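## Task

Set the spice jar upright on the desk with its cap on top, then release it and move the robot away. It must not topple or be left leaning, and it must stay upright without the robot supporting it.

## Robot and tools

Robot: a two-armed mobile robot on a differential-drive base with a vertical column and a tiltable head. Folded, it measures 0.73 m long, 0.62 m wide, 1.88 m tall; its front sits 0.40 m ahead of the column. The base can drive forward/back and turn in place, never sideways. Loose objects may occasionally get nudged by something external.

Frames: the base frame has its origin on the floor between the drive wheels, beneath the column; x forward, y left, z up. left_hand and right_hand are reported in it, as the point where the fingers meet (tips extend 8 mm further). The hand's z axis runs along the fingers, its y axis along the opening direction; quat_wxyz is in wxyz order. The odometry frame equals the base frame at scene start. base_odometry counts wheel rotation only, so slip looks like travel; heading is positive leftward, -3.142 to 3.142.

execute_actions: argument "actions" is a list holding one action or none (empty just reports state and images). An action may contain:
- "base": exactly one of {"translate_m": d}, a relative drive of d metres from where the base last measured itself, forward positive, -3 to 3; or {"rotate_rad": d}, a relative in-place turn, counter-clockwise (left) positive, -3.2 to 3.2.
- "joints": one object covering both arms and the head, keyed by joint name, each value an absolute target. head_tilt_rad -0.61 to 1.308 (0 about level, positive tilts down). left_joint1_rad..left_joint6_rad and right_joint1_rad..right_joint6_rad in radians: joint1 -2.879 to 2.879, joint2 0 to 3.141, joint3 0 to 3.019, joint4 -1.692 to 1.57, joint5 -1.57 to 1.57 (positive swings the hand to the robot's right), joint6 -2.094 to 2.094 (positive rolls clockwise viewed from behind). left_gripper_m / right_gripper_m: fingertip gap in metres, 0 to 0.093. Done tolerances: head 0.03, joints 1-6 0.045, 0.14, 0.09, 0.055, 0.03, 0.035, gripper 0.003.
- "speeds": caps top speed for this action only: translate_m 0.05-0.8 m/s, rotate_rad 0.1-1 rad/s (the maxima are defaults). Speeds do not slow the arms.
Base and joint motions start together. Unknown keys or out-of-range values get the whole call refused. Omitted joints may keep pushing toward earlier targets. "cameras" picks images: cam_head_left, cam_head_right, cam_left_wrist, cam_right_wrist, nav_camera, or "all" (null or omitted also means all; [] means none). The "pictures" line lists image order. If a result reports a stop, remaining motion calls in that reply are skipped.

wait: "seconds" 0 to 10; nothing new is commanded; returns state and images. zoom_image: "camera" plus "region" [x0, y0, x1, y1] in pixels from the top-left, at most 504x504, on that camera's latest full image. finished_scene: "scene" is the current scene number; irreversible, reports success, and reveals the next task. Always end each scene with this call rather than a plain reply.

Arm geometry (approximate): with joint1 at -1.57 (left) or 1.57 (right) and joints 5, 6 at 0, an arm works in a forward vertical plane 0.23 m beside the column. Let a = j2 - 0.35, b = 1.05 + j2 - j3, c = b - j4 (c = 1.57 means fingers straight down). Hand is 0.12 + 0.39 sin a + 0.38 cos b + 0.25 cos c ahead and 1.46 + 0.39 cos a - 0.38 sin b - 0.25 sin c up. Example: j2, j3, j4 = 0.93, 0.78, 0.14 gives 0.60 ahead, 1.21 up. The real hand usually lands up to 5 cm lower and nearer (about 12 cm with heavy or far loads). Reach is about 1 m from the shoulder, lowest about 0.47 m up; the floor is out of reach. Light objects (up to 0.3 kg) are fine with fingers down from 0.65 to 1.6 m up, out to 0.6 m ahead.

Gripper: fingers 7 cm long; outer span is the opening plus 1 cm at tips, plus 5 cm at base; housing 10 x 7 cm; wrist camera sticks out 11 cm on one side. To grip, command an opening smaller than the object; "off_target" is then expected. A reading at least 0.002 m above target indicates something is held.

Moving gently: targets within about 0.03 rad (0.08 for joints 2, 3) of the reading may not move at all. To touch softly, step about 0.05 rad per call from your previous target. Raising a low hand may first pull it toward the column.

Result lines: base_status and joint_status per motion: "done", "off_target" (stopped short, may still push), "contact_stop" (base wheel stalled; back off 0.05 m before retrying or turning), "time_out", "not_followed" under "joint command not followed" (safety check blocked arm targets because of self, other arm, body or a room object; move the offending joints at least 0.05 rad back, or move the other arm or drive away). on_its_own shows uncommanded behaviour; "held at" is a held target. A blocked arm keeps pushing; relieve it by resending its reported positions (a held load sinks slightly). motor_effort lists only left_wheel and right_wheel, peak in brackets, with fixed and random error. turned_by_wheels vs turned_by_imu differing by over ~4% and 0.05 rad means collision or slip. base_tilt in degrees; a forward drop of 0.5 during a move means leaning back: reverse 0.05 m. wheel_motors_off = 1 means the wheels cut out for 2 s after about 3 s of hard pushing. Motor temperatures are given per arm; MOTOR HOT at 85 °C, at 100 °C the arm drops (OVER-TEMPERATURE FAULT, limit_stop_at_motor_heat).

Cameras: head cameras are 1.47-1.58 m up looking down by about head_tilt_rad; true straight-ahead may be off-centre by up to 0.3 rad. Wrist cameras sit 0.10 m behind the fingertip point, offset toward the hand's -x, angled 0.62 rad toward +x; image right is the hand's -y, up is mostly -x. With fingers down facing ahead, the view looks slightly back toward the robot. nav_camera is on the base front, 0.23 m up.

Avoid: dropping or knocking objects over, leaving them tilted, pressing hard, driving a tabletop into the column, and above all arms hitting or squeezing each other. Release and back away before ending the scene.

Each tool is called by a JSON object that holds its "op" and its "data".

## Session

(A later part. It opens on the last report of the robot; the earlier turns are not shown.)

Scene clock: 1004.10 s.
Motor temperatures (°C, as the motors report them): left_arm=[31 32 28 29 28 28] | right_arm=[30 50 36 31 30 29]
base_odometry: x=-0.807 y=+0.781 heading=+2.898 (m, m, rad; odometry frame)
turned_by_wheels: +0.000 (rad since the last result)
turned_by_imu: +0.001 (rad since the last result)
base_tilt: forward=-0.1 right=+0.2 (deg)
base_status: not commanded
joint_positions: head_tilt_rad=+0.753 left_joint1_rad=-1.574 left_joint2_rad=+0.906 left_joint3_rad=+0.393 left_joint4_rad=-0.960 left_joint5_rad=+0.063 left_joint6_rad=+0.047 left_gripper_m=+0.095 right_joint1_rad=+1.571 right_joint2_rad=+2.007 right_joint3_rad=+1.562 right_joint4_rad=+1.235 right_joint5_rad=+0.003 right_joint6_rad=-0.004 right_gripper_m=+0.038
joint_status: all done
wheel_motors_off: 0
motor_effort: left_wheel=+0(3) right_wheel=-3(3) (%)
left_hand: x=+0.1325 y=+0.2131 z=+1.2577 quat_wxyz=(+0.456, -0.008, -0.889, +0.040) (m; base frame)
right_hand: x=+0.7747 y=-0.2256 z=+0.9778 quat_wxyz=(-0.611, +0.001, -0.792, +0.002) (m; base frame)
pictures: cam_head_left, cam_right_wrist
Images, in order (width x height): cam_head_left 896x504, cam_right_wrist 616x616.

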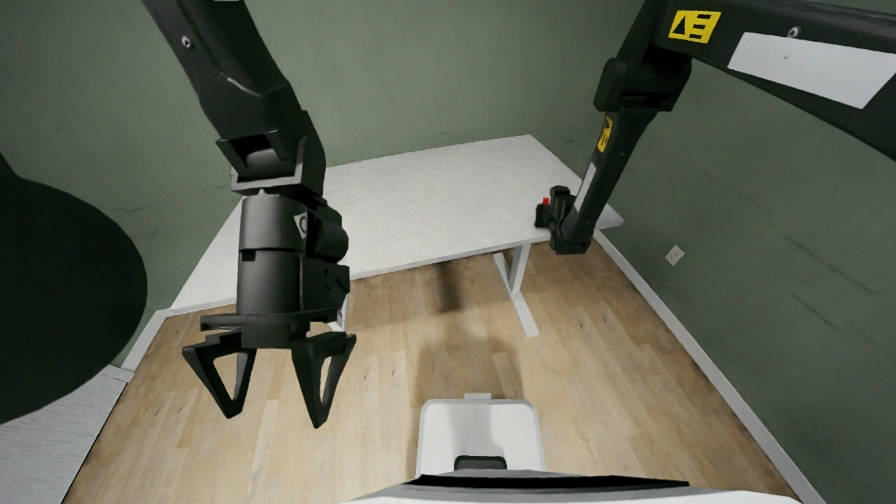

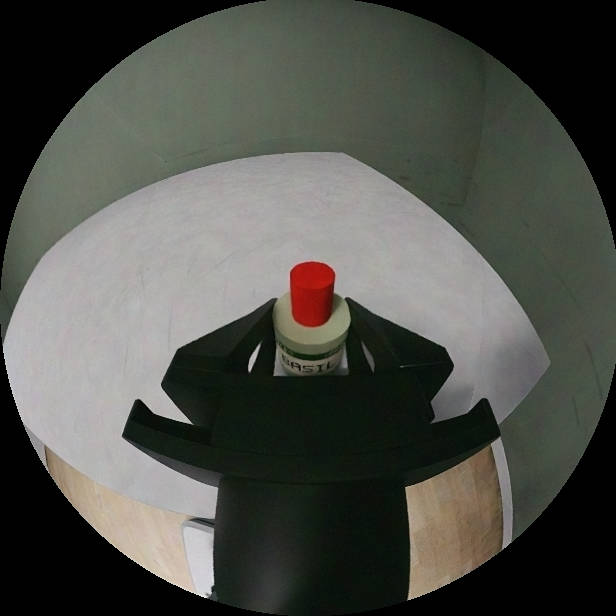

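{"op": "execute_actions", "data": {"actions": [{"joints": {"right_gripper_m": 0.08, "right_joint4_rad": 1.235}}], "cameras": ["cam_right_wrist", "cam_head_left"]}}

Scene clock: 1035.07 s.
Motor temperatures (°C, as the motors report them): left_arm=[31 31 28 29 28 28] | right_arm=[30 50 36 31 30 29]
base_odometry: x=-0.807 y=+0.781 heading=+2.898 (m, m, rad; odometry frame)
turned_by_wheels: +0.000 (rad since the last result)
turned_by_imu: +0.001 (rad since the last result)
base_tilt: forward=-0.3 right=+0.2 (deg)
base_status: not commanded
joint_positions: head_tilt_rad=+0.753 left_joint1_rad=-1.574 left_joint2_rad=+0.906 left_joint3_rad=+0.393 left_joint4_rad=-0.960 left_joint5_rad=+0.063 left_joint6_rad=+0.047 left_gripper_m=+0.095 right_joint1_rad=+1.571 right_joint2_rad=+2.008 right_joint3_rad=+1.562 right_joint4_rad=+1.235 right_joint5_rad=+0.003 right_joint6_rad=-0.004 right_gripper_m=+0.080
joint_status: all done
wheel_motors_off: 0
motor_effort: left_wheel=+3(2) right_wheel=-2(3) (%)
left_hand: x=+0.1325 y=+0.2131 z=+1.2577 quat_wxyz=(+0.456, -0.008, -0.889, +0.040) (m; base frame)
right_hand: x=+0.7746 y=-0.2256 z=+0.9776 quat_wxyz=(-0.610, +0.001, -0.792, +0.002) (m; base frame)
pictures: cam_head_left, cam_right_wrist
Images, in order (width x height): cam_head_left 896x504, cam_right_wrist 616x616.

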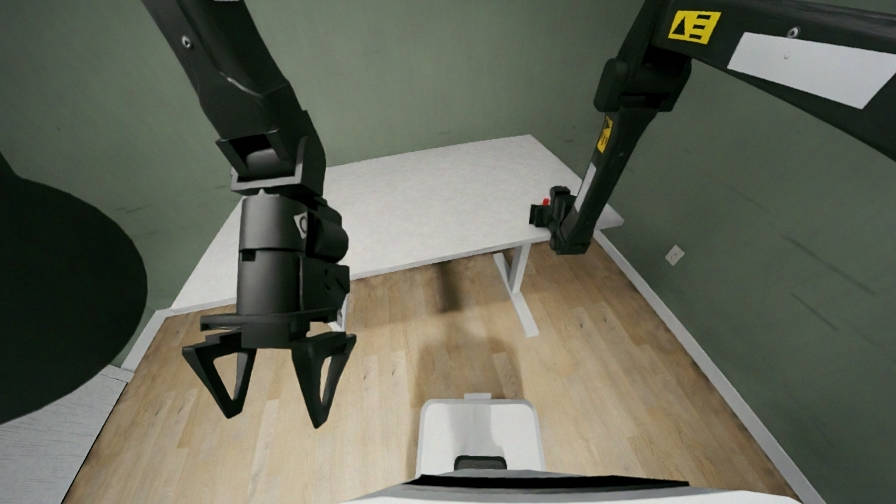

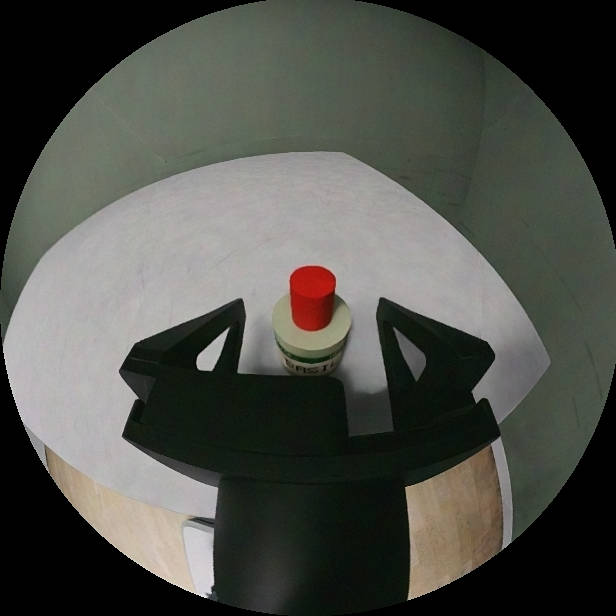

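{"op": "execute_actions", "data": {"actions": [{"base": {"translate_m": -0.35}, "joints": {"right_joint4_rad": 1.36}}], "cameras": ["cam_right_wrist", "cam_head_left", "cam_head_right"]}}

Scene clock: 1044.07 s.
Motor temperatures (°C, as the motors report them): left_arm=[31 31 28 29 28 28] | right_arm=[30 50 36 31 30 29]
base_odometry: x=-0.467 y=+0.697 heading=+2.898 (m, m, rad; odometry frame)
turned_by_wheels: +0.000 (rad since the last result)
turned_by_imu: +0.000 (rad since the last result)
base_tilt: forward=-0.4 right=+0.2 (deg)
base_status: done
joint_positions: head_tilt_rad=+0.754 left_joint1_rad=-1.574 left_joint2_rad=+0.905 left_joint3_rad=+0.391 left_joint4_rad=-0.960 left_joint5_rad=+0.063 left_joint6_rad=+0.047 left_gripper_m=+0.095 right_joint1_rad=+1.571 right_joint2_rad=+2.011 right_joint3_rad=+1.564 right_joint4_rad=+1.345 right_joint5_rad=+0.003 right_joint6_rad=-0.004 right_gripper_m=+0.080
joint_status: all done
wheel_motors_off: 0
motor_effort: left_wheel=+0(36) right_wheel=+0(49) (%)
left_hand: x=+0.1316 y=+0.2131 z=+1.2581 quat_wxyz=(+0.457, -0.008, -0.889, +0.040) (m; base frame)
right_hand: x=+0.7794 y=-0.2259 z=+1.0026 quat_wxyz=(-0.652, +0.001, -0.758, +0.002) (m; base frame)
pictures: cam_head_left, cam_head_right, cam_right_wrist
Images, in order (width x height): cam_head_left 896x504, cam_head_right 896x504, cam_right_wrist 616x616.

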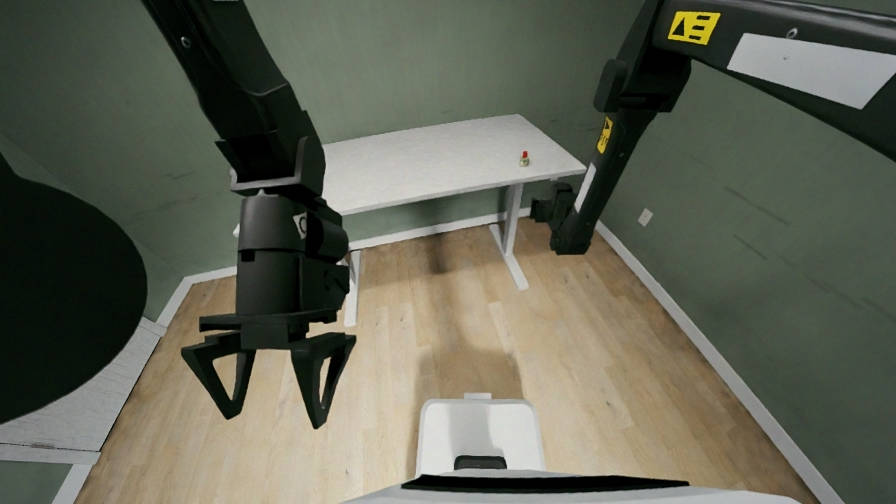

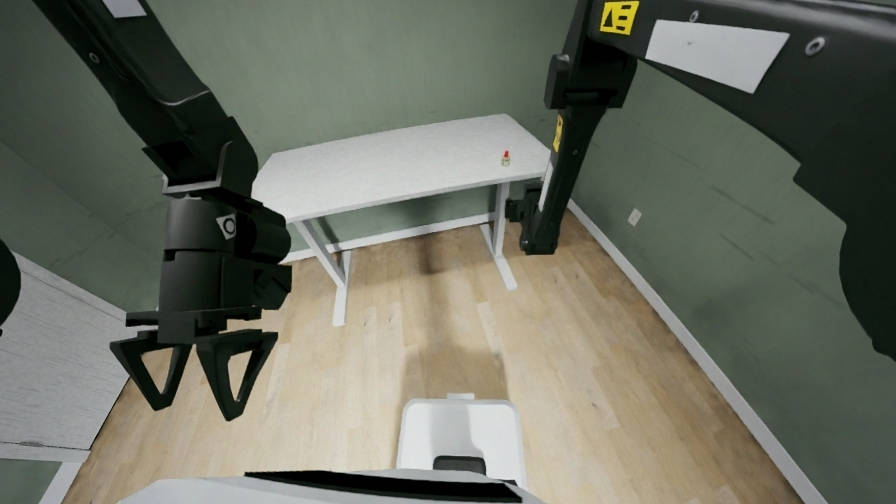

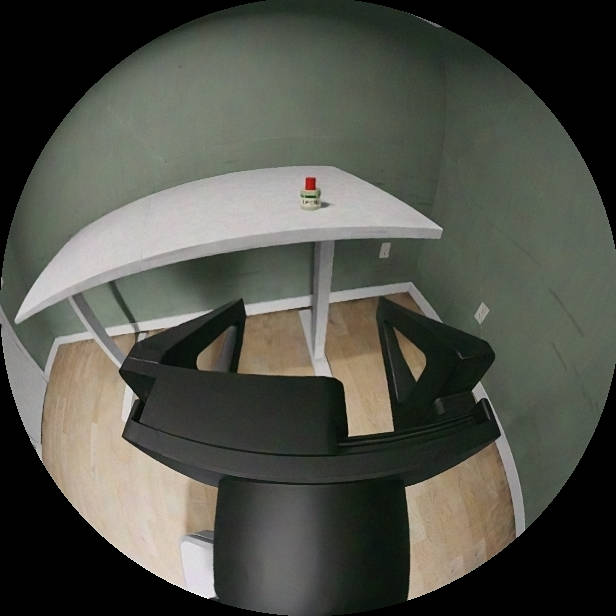

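{"op": "zoom_image", "data": {"camera": "cam_right_wrist", "region": [270, 160, 360, 230]}}

{"op": "zoom_image", "data": {"camera": "cam_head_left", "region": [485, 130, 570, 195]}}

Region (270, 160, 360, 230) of cam_right_wrist's 616x616 image, scaled by 5.600, with more detail than that image has.

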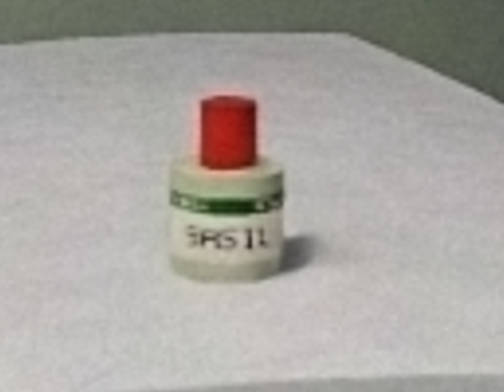

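Region (485, 130, 570, 195) of cam_head_left's 896x504 image, scaled by 5.929, with more detail than that image has; it fills the top 385 rows of this view, and the rest is white.

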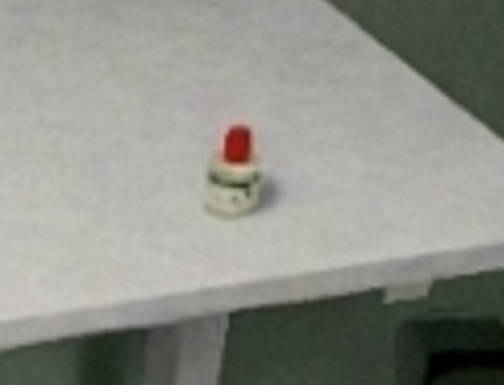

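The spice jar is standing upright on the desk with its cap up, the gripper is open and the robot has moved clear.

{"op": "finished_scene", "data": {"scene": 2}}

The scene is finished: the task was done.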